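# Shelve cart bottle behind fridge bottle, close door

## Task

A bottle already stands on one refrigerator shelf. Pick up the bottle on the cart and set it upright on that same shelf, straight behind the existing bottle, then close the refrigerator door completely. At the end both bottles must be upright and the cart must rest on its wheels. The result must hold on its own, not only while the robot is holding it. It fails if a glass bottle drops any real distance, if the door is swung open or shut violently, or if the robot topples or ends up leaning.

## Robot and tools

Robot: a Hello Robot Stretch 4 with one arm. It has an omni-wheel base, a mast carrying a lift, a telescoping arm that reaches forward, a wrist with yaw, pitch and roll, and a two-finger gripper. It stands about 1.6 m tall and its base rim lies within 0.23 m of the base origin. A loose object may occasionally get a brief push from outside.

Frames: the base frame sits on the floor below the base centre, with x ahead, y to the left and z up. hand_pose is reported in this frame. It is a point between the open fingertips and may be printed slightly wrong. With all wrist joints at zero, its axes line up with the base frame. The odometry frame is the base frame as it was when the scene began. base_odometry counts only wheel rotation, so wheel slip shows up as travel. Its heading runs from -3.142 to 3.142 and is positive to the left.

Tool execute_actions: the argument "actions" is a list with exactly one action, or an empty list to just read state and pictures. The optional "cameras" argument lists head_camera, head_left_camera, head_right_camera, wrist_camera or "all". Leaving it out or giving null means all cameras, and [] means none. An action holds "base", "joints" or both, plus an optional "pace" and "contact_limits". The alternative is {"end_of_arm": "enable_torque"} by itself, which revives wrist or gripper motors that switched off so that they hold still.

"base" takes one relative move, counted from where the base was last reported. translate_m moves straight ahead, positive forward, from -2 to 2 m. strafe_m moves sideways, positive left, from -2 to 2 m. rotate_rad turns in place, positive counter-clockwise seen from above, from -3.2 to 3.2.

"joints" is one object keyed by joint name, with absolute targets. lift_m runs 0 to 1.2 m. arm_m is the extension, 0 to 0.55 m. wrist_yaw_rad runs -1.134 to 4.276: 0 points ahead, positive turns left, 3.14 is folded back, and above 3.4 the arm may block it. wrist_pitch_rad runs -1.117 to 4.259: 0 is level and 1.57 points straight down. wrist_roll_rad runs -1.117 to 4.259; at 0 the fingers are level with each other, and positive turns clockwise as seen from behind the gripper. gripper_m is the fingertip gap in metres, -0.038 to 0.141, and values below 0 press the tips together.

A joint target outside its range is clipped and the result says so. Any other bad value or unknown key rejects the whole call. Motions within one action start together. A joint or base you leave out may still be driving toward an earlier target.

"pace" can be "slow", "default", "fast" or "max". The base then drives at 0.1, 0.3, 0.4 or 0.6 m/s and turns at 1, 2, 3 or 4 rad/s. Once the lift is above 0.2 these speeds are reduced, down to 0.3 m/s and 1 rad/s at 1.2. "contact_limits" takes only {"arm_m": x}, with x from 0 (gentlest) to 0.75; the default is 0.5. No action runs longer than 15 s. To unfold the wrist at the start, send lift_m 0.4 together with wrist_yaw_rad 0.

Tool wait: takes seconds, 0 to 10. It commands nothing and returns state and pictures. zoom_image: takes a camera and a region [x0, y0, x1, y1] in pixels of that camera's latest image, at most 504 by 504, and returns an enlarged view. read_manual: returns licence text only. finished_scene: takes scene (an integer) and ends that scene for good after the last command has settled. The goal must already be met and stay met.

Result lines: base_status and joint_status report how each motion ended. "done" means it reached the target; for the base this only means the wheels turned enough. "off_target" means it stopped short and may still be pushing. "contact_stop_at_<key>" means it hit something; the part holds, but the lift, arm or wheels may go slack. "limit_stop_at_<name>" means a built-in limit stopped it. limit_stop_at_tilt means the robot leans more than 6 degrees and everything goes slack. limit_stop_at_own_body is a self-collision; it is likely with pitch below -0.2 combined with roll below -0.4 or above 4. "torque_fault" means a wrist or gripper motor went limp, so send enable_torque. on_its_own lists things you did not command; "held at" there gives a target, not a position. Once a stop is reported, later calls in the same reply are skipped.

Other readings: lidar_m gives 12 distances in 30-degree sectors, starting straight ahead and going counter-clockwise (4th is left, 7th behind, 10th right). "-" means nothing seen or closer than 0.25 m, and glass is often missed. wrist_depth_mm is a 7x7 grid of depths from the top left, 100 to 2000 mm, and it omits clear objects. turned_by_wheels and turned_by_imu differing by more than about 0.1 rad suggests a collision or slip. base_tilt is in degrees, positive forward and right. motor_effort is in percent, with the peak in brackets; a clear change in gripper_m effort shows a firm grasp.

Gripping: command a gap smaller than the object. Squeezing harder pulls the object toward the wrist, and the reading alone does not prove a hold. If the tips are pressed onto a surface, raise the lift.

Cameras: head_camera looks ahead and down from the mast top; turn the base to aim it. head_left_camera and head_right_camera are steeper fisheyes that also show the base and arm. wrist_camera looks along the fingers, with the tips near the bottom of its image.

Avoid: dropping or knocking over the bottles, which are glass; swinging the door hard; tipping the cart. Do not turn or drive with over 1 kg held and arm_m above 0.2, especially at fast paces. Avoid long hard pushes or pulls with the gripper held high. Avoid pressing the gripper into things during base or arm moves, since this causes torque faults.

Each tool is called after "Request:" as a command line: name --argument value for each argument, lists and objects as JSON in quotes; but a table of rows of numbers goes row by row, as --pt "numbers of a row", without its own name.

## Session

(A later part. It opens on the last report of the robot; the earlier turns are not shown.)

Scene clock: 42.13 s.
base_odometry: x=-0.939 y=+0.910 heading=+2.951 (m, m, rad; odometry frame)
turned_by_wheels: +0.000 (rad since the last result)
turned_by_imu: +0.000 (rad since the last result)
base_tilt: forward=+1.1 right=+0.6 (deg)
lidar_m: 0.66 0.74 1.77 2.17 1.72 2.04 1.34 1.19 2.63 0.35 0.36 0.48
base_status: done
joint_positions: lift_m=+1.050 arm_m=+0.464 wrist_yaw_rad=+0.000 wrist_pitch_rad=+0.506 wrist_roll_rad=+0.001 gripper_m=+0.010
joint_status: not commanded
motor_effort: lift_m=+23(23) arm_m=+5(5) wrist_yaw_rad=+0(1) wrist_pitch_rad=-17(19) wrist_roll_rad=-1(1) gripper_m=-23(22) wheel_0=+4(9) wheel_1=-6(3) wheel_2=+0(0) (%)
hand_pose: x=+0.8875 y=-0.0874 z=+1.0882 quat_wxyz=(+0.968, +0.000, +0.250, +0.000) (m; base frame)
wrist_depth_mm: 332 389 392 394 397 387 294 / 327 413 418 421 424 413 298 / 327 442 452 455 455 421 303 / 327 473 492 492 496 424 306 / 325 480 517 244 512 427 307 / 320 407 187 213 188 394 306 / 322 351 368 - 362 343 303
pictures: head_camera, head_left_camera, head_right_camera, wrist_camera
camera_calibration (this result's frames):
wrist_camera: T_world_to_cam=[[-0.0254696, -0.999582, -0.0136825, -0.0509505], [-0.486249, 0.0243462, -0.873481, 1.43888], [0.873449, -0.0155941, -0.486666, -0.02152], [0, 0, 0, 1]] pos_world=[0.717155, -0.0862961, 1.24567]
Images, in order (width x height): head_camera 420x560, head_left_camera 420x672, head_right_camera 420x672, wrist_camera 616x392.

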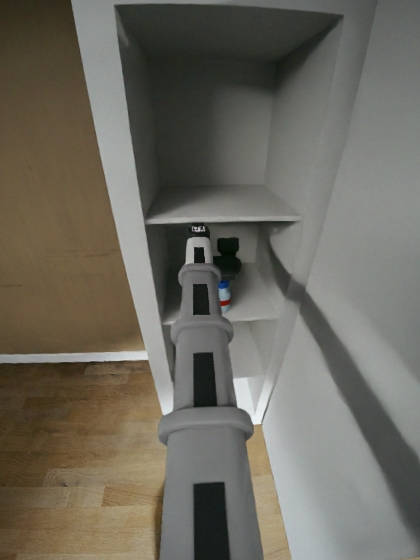

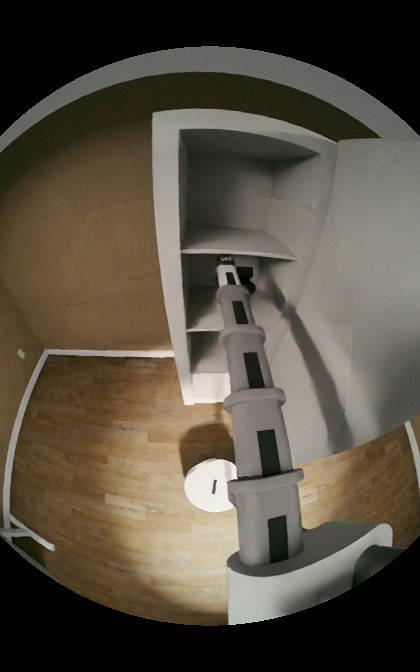

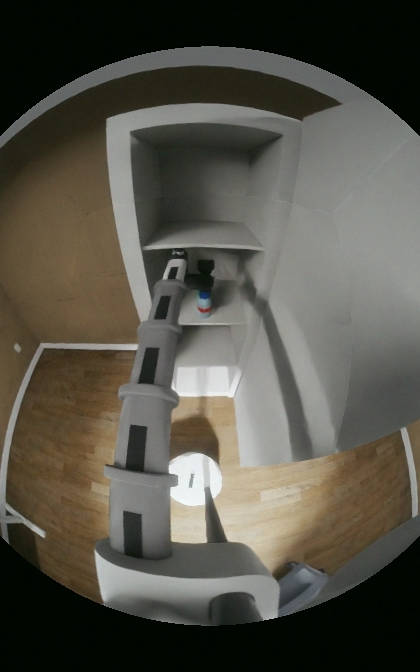

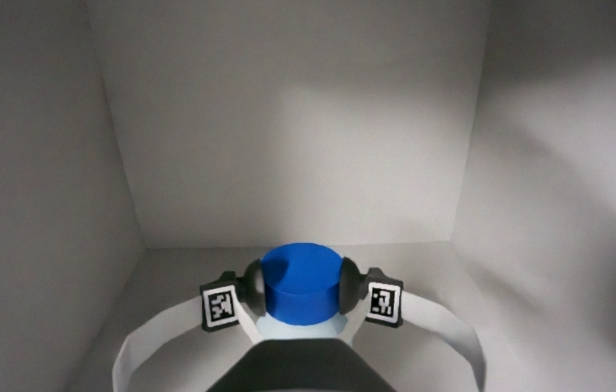

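Request:
execute_actions --actions '[{"joints":{"lift_m":1.028},"pace":"slow"}]' --cameras '["head_right_camera"]'

Request:
zoom_image --camera "head_right_camera" --region '[150, 240, 260, 330]'

Scene clock: 43.30 s.
base_odometry: x=-0.939 y=+0.910 heading=+2.951 (m, m, rad; odometry frame)
turned_by_wheels: +0.000 (rad since the last result)
turned_by_imu: +0.000 (rad since the last result)
base_tilt: forward=+1.0 right=+0.5 (deg)
lidar_m: 0.69 0.71 1.76 2.18 1.66 2.01 1.32 1.19 2.63 0.36 0.35 0.48
base_status: not commanded
joint_positions: lift_m=+1.028 arm_m=+0.464 wrist_yaw_rad=+0.000 wrist_pitch_rad=+0.506 wrist_roll_rad=+0.001 gripper_m=+0.010
joint_status: all done
motor_effort: lift_m=+17(22) arm_m=+5(4) wrist_yaw_rad=-2(0) wrist_pitch_rad=-19(16) wrist_roll_rad=-1(0) gripper_m=-22(23) wheel_0=+4(4) wheel_1=-6(6) wheel_2=+0(0) (%)
hand_pose: x=+0.8875 y=-0.0874 z=+1.0667 quat_wxyz=(+0.968, +0.000, +0.250, +0.000) (m; base frame)
wrist_depth_mm: 334 392 392 397 397 387 294 / 325 415 418 421 427 410 298 / 329 442 452 455 455 421 304 / 329 473 488 492 496 427 306 / 325 449 484 244 477 427 307 / 320 387 187 213 189 370 306 / 320 327 343 - 340 320 303
pictures: head_right_camera
Images, in order (width x height): head_right_camera 420x672.

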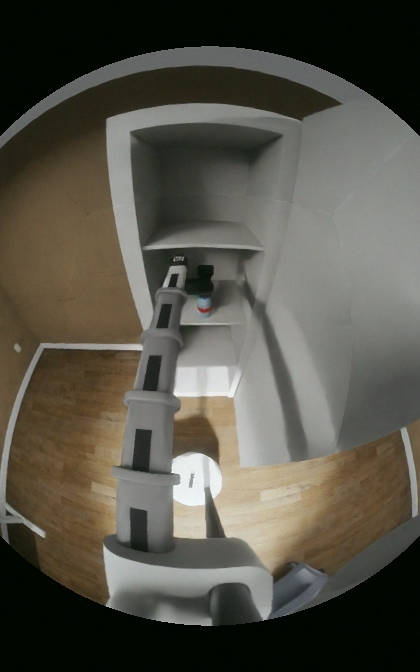

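Region (150, 240, 260, 330) of head_right_camera's 420x672 image, scaled by 4.582, with more detail than that image has; it fills the top 412 rows of this view, and the rest is white.

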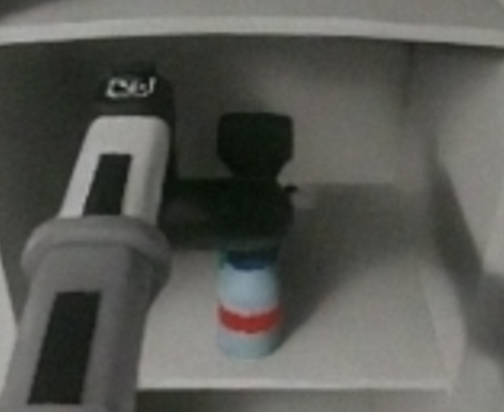

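Request:
execute_actions --actions '[{"joints":{"lift_m":1.019},"pace":"slow"}]' --cameras '[]'

Request:
execute_actions --actions '[{"joints":{"gripper_m":0.11},"pace":"slow"}]' --cameras '["wrist_camera"]'

Scene clock: 44.37 s.
base_odometry: x=-0.939 y=+0.910 heading=+2.951 (m, m, rad; odometry frame)
turned_by_wheels: +0.000 (rad since the last result)
turned_by_imu: +0.000 (rad since the last result)
base_tilt: forward=+1.0 right=+0.6 (deg)
lidar_m: 0.70 0.70 1.75 2.19 1.65 2.04 1.31 1.18 2.62 0.36 0.35 0.46
base_status: not commanded
joint_positions: lift_m=+1.019 arm_m=+0.464 wrist_yaw_rad=+0.000 wrist_pitch_rad=+0.500 wrist_roll_rad=+0.001 gripper_m=+0.010
joint_status: all done
motor_effort: lift_m=+14(18) arm_m=+5(4) wrist_yaw_rad=+0(1) wrist_pitch_rad=-2(18) wrist_roll_rad=-1(2) gripper_m=-22(22) wheel_0=+4(3) wheel_1=-6(6) wheel_2=+0(0) (%)
hand_pose: x=+0.8883 y=-0.0875 z=+1.0593 quat_wxyz=(+0.969, +0.001, +0.247, +0.000) (m; base frame)
wrist_depth_mm: 332 389 392 394 397 389 294 / 327 415 418 421 424 413 300 / 329 442 452 452 455 421 303 / 327 469 488 488 492 427 307 / 324 449 480 243 477 427 307 / 320 387 187 213 188 368 304 / 319 315 338 - 334 317 303
pictures: none
No camera images: the call's "cameras" was empty. Leave "cameras" out to get every camera's image.

Scene clock: 48.20 s.
base_odometry: x=-0.939 y=+0.910 heading=+2.951 (m, m, rad; odometry frame)
turned_by_wheels: +0.000 (rad since the last result)
turned_by_imu: +0.000 (rad since the last result)
base_tilt: forward=+1.2 right=+0.7 (deg)
lidar_m: 0.70 0.72 1.78 2.16 1.68 2.04 1.30 1.18 2.65 0.34 0.33 0.47
base_status: not commanded
joint_positions: lift_m=+1.019 arm_m=+0.464 wrist_yaw_rad=+0.000 wrist_pitch_rad=+0.502 wrist_roll_rad=+0.001 gripper_m=+0.110
joint_status: all done
motor_effort: lift_m=+15(15) arm_m=+4(5) wrist_yaw_rad=-2(4) wrist_pitch_rad=-8(12) wrist_roll_rad=-1(1) gripper_m=+0(21) wheel_0=+4(4) wheel_1=-6(6) wheel_2=+0(0) (%)
hand_pose: x=+0.8880 y=-0.0873 z=+1.0587 quat_wxyz=(+0.969, +0.000, +0.248, +0.000) (m; base frame)
wrist_depth_mm: 334 387 392 394 397 387 294 / 325 415 418 424 421 410 300 / 329 442 452 455 455 421 303 / 329 469 488 492 496 427 306 / 324 449 477 436 473 427 307 / 320 373 213 212 214 366 306 / 317 324 336 - 330 319 304
pictures: wrist_camera
camera_calibration (this result's frames):
wrist_camera: T_world_to_cam=[[-0.0251592, -0.999589, -0.0137717, -0.0514561], [-0.483216, 0.0242198, -0.875166, 1.41246], [0.87514, -0.0153638, -0.483626, -0.0410116], [0, 0, 0, 1]] pos_world=[0.717121, -0.0862746, 1.2156]
Images, in order (width x height): wrist_camera 616x392.

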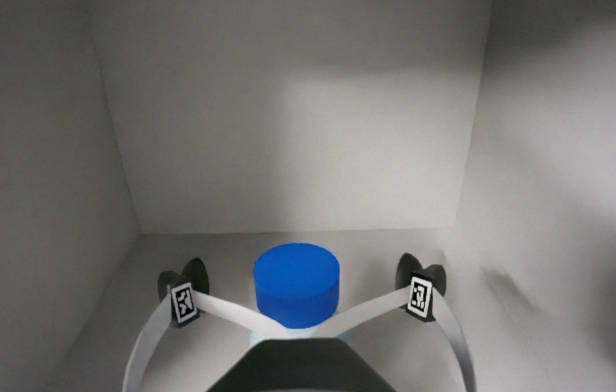

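Pitch up to lift the fingers, then retract.

Request:
execute_actions --actions '[{"joints":{"lift_m":1.045,"wrist_pitch_rad":0.3}}]' --cameras '[]'

Request:
execute_actions --actions '[{"joints":{"arm_m":0.0}}]'

Scene clock: 49.40 s.
base_odometry: x=-0.939 y=+0.910 heading=+2.951 (m, m, rad; odometry frame)
turned_by_wheels: +0.000 (rad since the last result)
turned_by_imu: +0.000 (rad since the last result)
base_tilt: forward=+1.0 right=+0.6 (deg)
lidar_m: 0.69 0.71 1.78 2.19 1.69 2.03 1.30 1.20 2.65 0.36 0.34 0.48
base_status: not commanded
joint_positions: lift_m=+1.045 arm_m=+0.464 wrist_yaw_rad=+0.000 wrist_pitch_rad=+0.303 wrist_roll_rad=+0.001 gripper_m=+0.110
joint_status: all done
motor_effort: lift_m=+22(23) arm_m=+5(5) wrist_yaw_rad=-3(1) wrist_pitch_rad=-8(14) wrist_roll_rad=-1(1) gripper_m=-1(0) wheel_0=+4(4) wheel_1=-6(6) wheel_2=+0(0) (%)
hand_pose: x=+0.9105 y=-0.0874 z=+1.1370 quat_wxyz=(+0.989, +0.000, +0.151, +0.000) (m; base frame)
wrist_depth_mm: 314 342 366 379 377 342 293 / 327 413 415 418 421 410 300 / 329 430 436 436 439 421 304 / 327 449 455 459 459 424 306 / 324 466 477 480 480 427 307 / 320 413 213 500 214 397 304 / 322 421 466 - 455 394 304
pictures: none
No camera images: the call's "cameras" was empty. Leave "cameras" out to get every camera's image.

Scene clock: 51.83 s.
base_odometry: x=-0.939 y=+0.910 heading=+2.951 (m, m, rad; odometry frame)
turned_by_wheels: +0.000 (rad since the last result)
turned_by_imu: +0.000 (rad since the last result)
base_tilt: forward=+1.0 right=+0.5 (deg)
lidar_m: 0.70 0.71 1.75 2.18 1.71 2.04 1.32 1.20 2.67 0.33 0.36 0.48
base_status: not commanded
joint_positions: lift_m=+1.045 arm_m=+0.002 wrist_yaw_rad=+0.000 wrist_pitch_rad=+0.302 wrist_roll_rad=+0.001 gripper_m=+0.110
joint_status: all done
joint sent to its limit — the command would take arm_m past its lower limit, so that joint was sent only as far as its limit.
motor_effort: lift_m=+22(22) arm_m=-4(6) wrist_yaw_rad=-2(3) wrist_pitch_rad=-10(10) wrist_roll_rad=-1(1) gripper_m=+0(1) wheel_0=+4(4) wheel_1=-6(6) wheel_2=+0(0) (%)
hand_pose: x=+0.4483 y=-0.0875 z=+1.1370 quat_wxyz=(+0.989, +0.001, +0.151, +0.000) (m; base frame)
wrist_depth_mm: 424 445 597 683 559 433 362 / 931 477 842 854 798 459 368 / 991 477 878 891 866 473 375 / 1042 488 904 931 866 492 379 / 1098 508 759 676 707 517 379 / 1160 530 213 585 214 488 377 / 1229 569 809 - 891 488 375
pictures: head_camera, head_left_camera, head_right_camera, wrist_camera
camera_calibration (this result's frames):
wrist_camera: T_world_to_cam=[[-0.0223244, -0.999579, -0.0185431, -0.0573895], [-0.300045, 0.0243916, -0.953613, 1.27564], [0.953664, -0.0157251, -0.300463, 0.138203], [0, 0, 0, 1]] pos_world=[0.249668, -0.0863069, 1.25693]
Images, in order (width x height): head_camera 420x560, head_left_camera 420x672, head_right_camera 420x672, wrist_camera 616x392.

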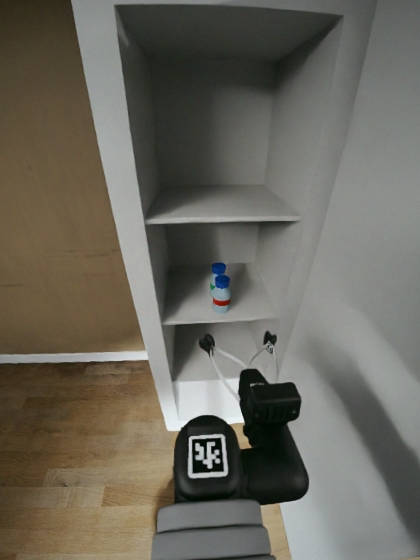

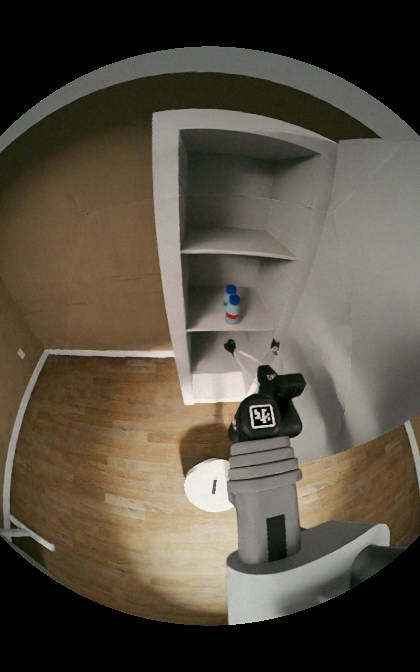

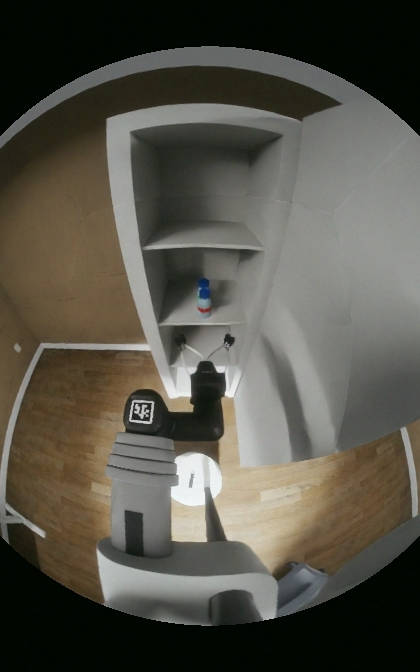

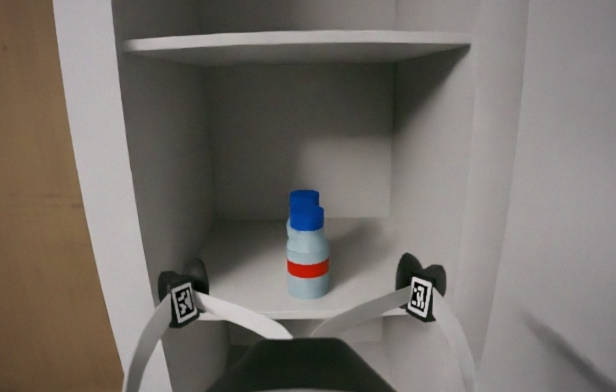

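Request:
execute_actions --actions '[{"base":{"translate_m":-0.25},"joints":{"wrist_yaw_rad":3.14,"wrist_pitch_rad":0,"gripper_m":0.03,"lift_m":0.25},"pace":"fast"}]' --cameras '[]'

Request:
execute_actions --actions '[{"base":{"strafe_m":-0.72},"pace":"fast"}]' --cameras '["head_left_camera"]'

Scene clock: 56.23 s.
base_odometry: x=-0.694 y=+0.863 heading=+2.951 (m, m, rad; odometry frame)
turned_by_wheels: +0.000 (rad since the last result)
turned_by_imu: +0.000 (rad since the last result)
base_tilt: forward=+1.0 right=+0.7 (deg)
lidar_m: 0.93 1.53 2.13 2.20 1.57 1.99 1.10 0.98 1.00 2.52 0.46 0.51
base_status: done
joint_positions: lift_m=+0.250 arm_m=+0.002 wrist_yaw_rad=+3.140 wrist_pitch_rad=+0.003 wrist_roll_rad=+0.001 gripper_m=+0.030
joint_status: all done
motor_effort: lift_m=+16(20) arm_m=-4(5) wrist_yaw_rad=-3(10) wrist_pitch_rad=-11(14) wrist_roll_rad=-1(1) gripper_m=-4(4) wheel_0=-2(7) wheel_1=-4(11) wheel_2=+1(13) (%)
hand_pose: x=-0.1155 y=+0.0879 z=+0.4277 quat_wxyz=(+0.001, -0.001, +0.001, +1.000) (m; base frame)
wrist_depth_mm: - 140 - - - - - / - 122 163 - - - - / - 118 154 - - - - / - 136 195 - - - - / 205 1464 - - - - - / 224 1098 190 1336 195 1499 1464 / 627 1025 1060 - 1042 991 1025
pictures: none
No camera images: the call's "cameras" was empty. Leave "cameras" out to get every camera's image.

Scene clock: 59.17 s.
base_odometry: x=-0.557 y=+1.570 heading=+2.951 (m, m, rad; odometry frame)
turned_by_wheels: +0.000 (rad since the last result)
turned_by_imu: +0.001 (rad since the last result)
base_tilt: forward=+1.0 right=+0.6 (deg)
lidar_m: 1.34 0.41 0.46 2.50 2.21 0.95 0.66 0.92 1.88 1.79 1.86 1.58
base_status: done
joint_positions: lift_m=+0.250 arm_m=+0.002 wrist_yaw_rad=+3.140 wrist_pitch_rad=+0.003 wrist_roll_rad=+0.001 gripper_m=+0.030
joint_status: not commanded
motor_effort: lift_m=+16(16) arm_m=-4(4) wrist_yaw_rad=-1(1) wrist_pitch_rad=-10(10) wrist_roll_rad=+0(1) gripper_m=-5(5) wheel_0=+0(13) wheel_1=+1(18) wheel_2=+0(1) (%)
hand_pose: x=-0.1155 y=+0.0879 z=+0.4277 quat_wxyz=(+0.001, -0.001, +0.001, +1.000) (m; base frame)
wrist_depth_mm: - 140 788 - - - - / - 122 163 960 - - - / - 118 154 - - - - / - 136 195 946 - - - / 205 - - - - - - / 224 1618 191 878 195 1537 1430 / 621 1025 976 - 1025 991 1025
pictures: head_left_camera
Images, in order (width x height): head_left_camera 420x672.

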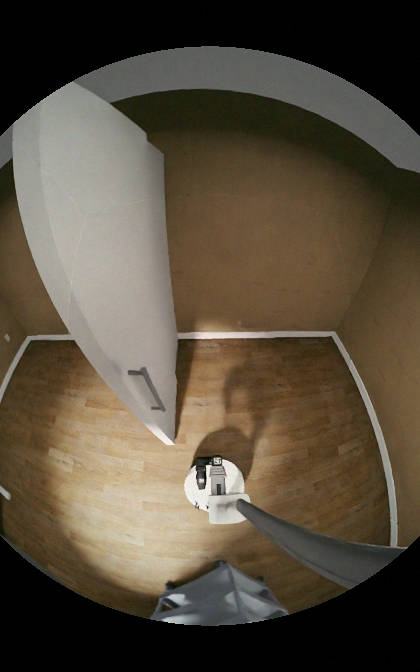

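Request:
execute_actions --actions '[{"base":{"translate_m":0.55},"pace":"fast"}]' --cameras '[]'

Request:
execute_actions --actions '[{"base":{"strafe_m":0.72},"pace":"slow"}]' --cameras '["head_left_camera"]'

Scene clock: 62.27 s.
base_odometry: x=-1.097 y=+1.674 heading=+2.951 (m, m, rad; odometry frame)
turned_by_wheels: +0.001 (rad since the last result)
turned_by_imu: -0.001 (rad since the last result)
base_tilt: forward=+1.0 right=+0.5 (deg)
lidar_m: 0.95 0.42 0.27 0.26 0.27 1.69 1.22 2.61 1.87 1.78 1.40 1.01
base_status: done
joint_positions: lift_m=+0.250 arm_m=+0.002 wrist_yaw_rad=+3.140 wrist_pitch_rad=+0.003 wrist_roll_rad=+0.001 gripper_m=+0.030
joint_status: not commanded
motor_effort: lift_m=+16(16) arm_m=-4(4) wrist_yaw_rad=-1(2) wrist_pitch_rad=-10(9) wrist_roll_rad=+0(1) gripper_m=-4(4) wheel_0=+2(6) wheel_1=+5(8) wheel_2=+0(14) (%)
hand_pose: x=-0.1155 y=+0.0879 z=+0.4277 quat_wxyz=(+0.001, -0.001, +0.001, +1.000) (m; base frame)
wrist_depth_mm: - 139 - - - - 290 / - 122 163 - - - 296 / - 118 154 1661 - - 300 / - 136 195 - - - 304 / 205 - - 1921 - - 304 / 224 1618 190 1336 195 1499 303 / 621 1042 1060 - 1060 991 300
pictures: none
No camera images: the call's "cameras" was empty. Leave "cameras" out to get every camera's image.

Scene clock: 70.60 s.
base_odometry: x=-1.233 y=+0.967 heading=+2.952 (m, m, rad; odometry frame)
turned_by_wheels: +0.000 (rad since the last result)
turned_by_imu: +0.000 (rad since the last result)
base_tilt: forward=+1.1 right=+0.5 (deg)
lidar_m: 0.31 0.31 1.35 2.17 1.85 2.01 1.54 1.45 2.63 2.51 0.50 0.35
base_status: done
joint_positions: lift_m=+0.250 arm_m=+0.002 wrist_yaw_rad=+3.140 wrist_pitch_rad=+0.003 wrist_roll_rad=+0.001 gripper_m=+0.030
joint_status: not commanded
motor_effort: lift_m=+16(16) arm_m=-4(4) wrist_yaw_rad=-1(0) wrist_pitch_rad=-10(9) wrist_roll_rad=-1(1) gripper_m=-4(4) wheel_0=-4(12) wheel_1=+7(14) wheel_2=+0(1) (%)
hand_pose: x=-0.1155 y=+0.0879 z=+0.4277 quat_wxyz=(+0.001, -0.001, +0.001, +1.000) (m; base frame)
wrist_depth_mm: - 140 - - - - - / - 122 162 - - - - / - 118 154 - - - - / - 136 195 - - - - / 204 1756 - - - - - / 224 1464 191 1336 195 1499 1430 / 627 1008 1060 - 1025 991 1025
pictures: head_left_camera
Images, in order (width x height): head_left_camera 420x672.

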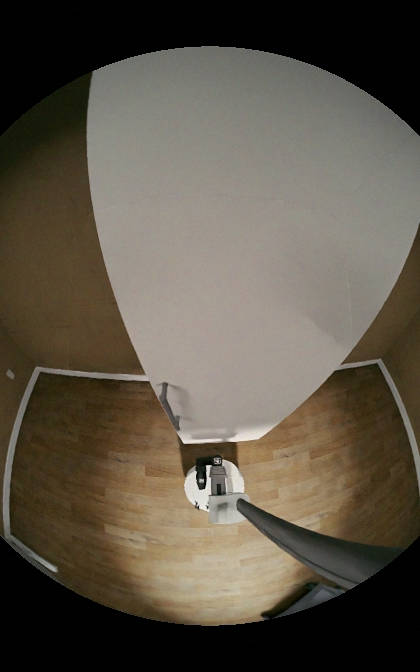

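Request:
execute_actions --actions '[{"joints":{"arm_m":0.15},"contact_limits":{"arm_m":0.1},"pace":"slow"}]' --cameras '["head_left_camera"]'

Scene clock: 73.67 s.
base_odometry: x=-1.233 y=+0.967 heading=+2.952 (m, m, rad; odometry frame)
turned_by_wheels: +0.000 (rad since the last result)
turned_by_imu: +0.000 (rad since the last result)
base_tilt: forward=+1.0 right=+0.6 (deg)
lidar_m: 0.31 0.31 1.34 2.18 1.90 2.05 1.57 1.44 2.63 2.52 0.46 0.32
base_status: not commanded
joint_positions: lift_m=+0.250 arm_m=+0.148 wrist_yaw_rad=+3.140 wrist_pitch_rad=+0.003 wrist_roll_rad=+0.001 gripper_m=+0.030
joint_status: all done
motor_effort: lift_m=+16(16) arm_m=+10(7) wrist_yaw_rad=-2(2) wrist_pitch_rad=-10(10) wrist_roll_rad=+0(1) gripper_m=-5(4) wheel_0=-3(4) wheel_1=+7(6) wheel_2=-1(1) (%)
contact_limits: arm_m 0.1
hand_pose: x=+0.0308 y=+0.0879 z=+0.4277 quat_wxyz=(+0.001, -0.001, +0.001, +1.000) (m; base frame)
wrist_depth_mm: - 364 - - - - - / - 136 343 - - - - / - 133 178 - - - - / - 135 285 - - - - / - 317 - - - - - / 1661 327 191 1336 194 1537 1430 / 1098 312 1060 - 1042 991 1025
pictures: head_left_camera
Images, in order (width x height): head_left_camera 420x672.

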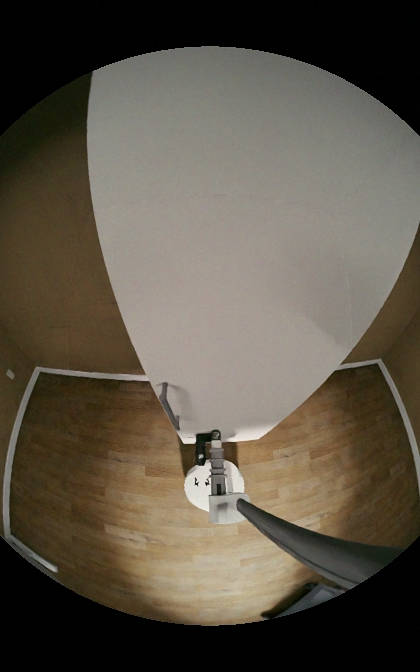

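Touching and the door didn't move: shut.

Request:
execute_actions --actions '[{"joints":{"arm_m":0.1},"pace":"fast"}]' --cameras '[]'

Request:
finished_scene --scene 1

Scene clock: 74.87 s.
base_odometry: x=-1.233 y=+0.967 heading=+2.952 (m, m, rad; odometry frame)
turned_by_wheels: +0.000 (rad since the last result)
turned_by_imu: +0.000 (rad since the last result)
base_tilt: forward=+1.0 right=+0.6 (deg)
lidar_m: 0.30 0.32 1.34 2.18 1.89 2.01 1.60 1.44 2.64 2.49 0.46 0.32
base_status: not commanded
joint_positions: lift_m=+0.250 arm_m=+0.101 wrist_yaw_rad=+3.140 wrist_pitch_rad=+0.002 wrist_roll_rad=+0.001 gripper_m=+0.030
joint_status: all done
motor_effort: lift_m=+16(16) arm_m=-4(5) wrist_yaw_rad=-2(1) wrist_pitch_rad=-10(8) wrist_roll_rad=-1(1) gripper_m=-5(4) wheel_0=-3(3) wheel_1=+6(7) wheel_2=-1(1) (%)
hand_pose: x=-0.0167 y=+0.0878 z=+0.4277 quat_wxyz=(+0.001, -0.001, +0.001, +1.000) (m; base frame)
wrist_depth_mm: - 122 - - - - - / - 101 289 - - - - / - 101 237 - - - - / 100 121 238 - - - - / 263 1576 - - - - - / 266 1336 190 1366 195 1537 1464 / 640 278 1060 - 1042 991 1025
pictures: none
No camera images: the call's "cameras" was empty. Leave "cameras" out to get every camera's image.

The scene is finished: the task was done.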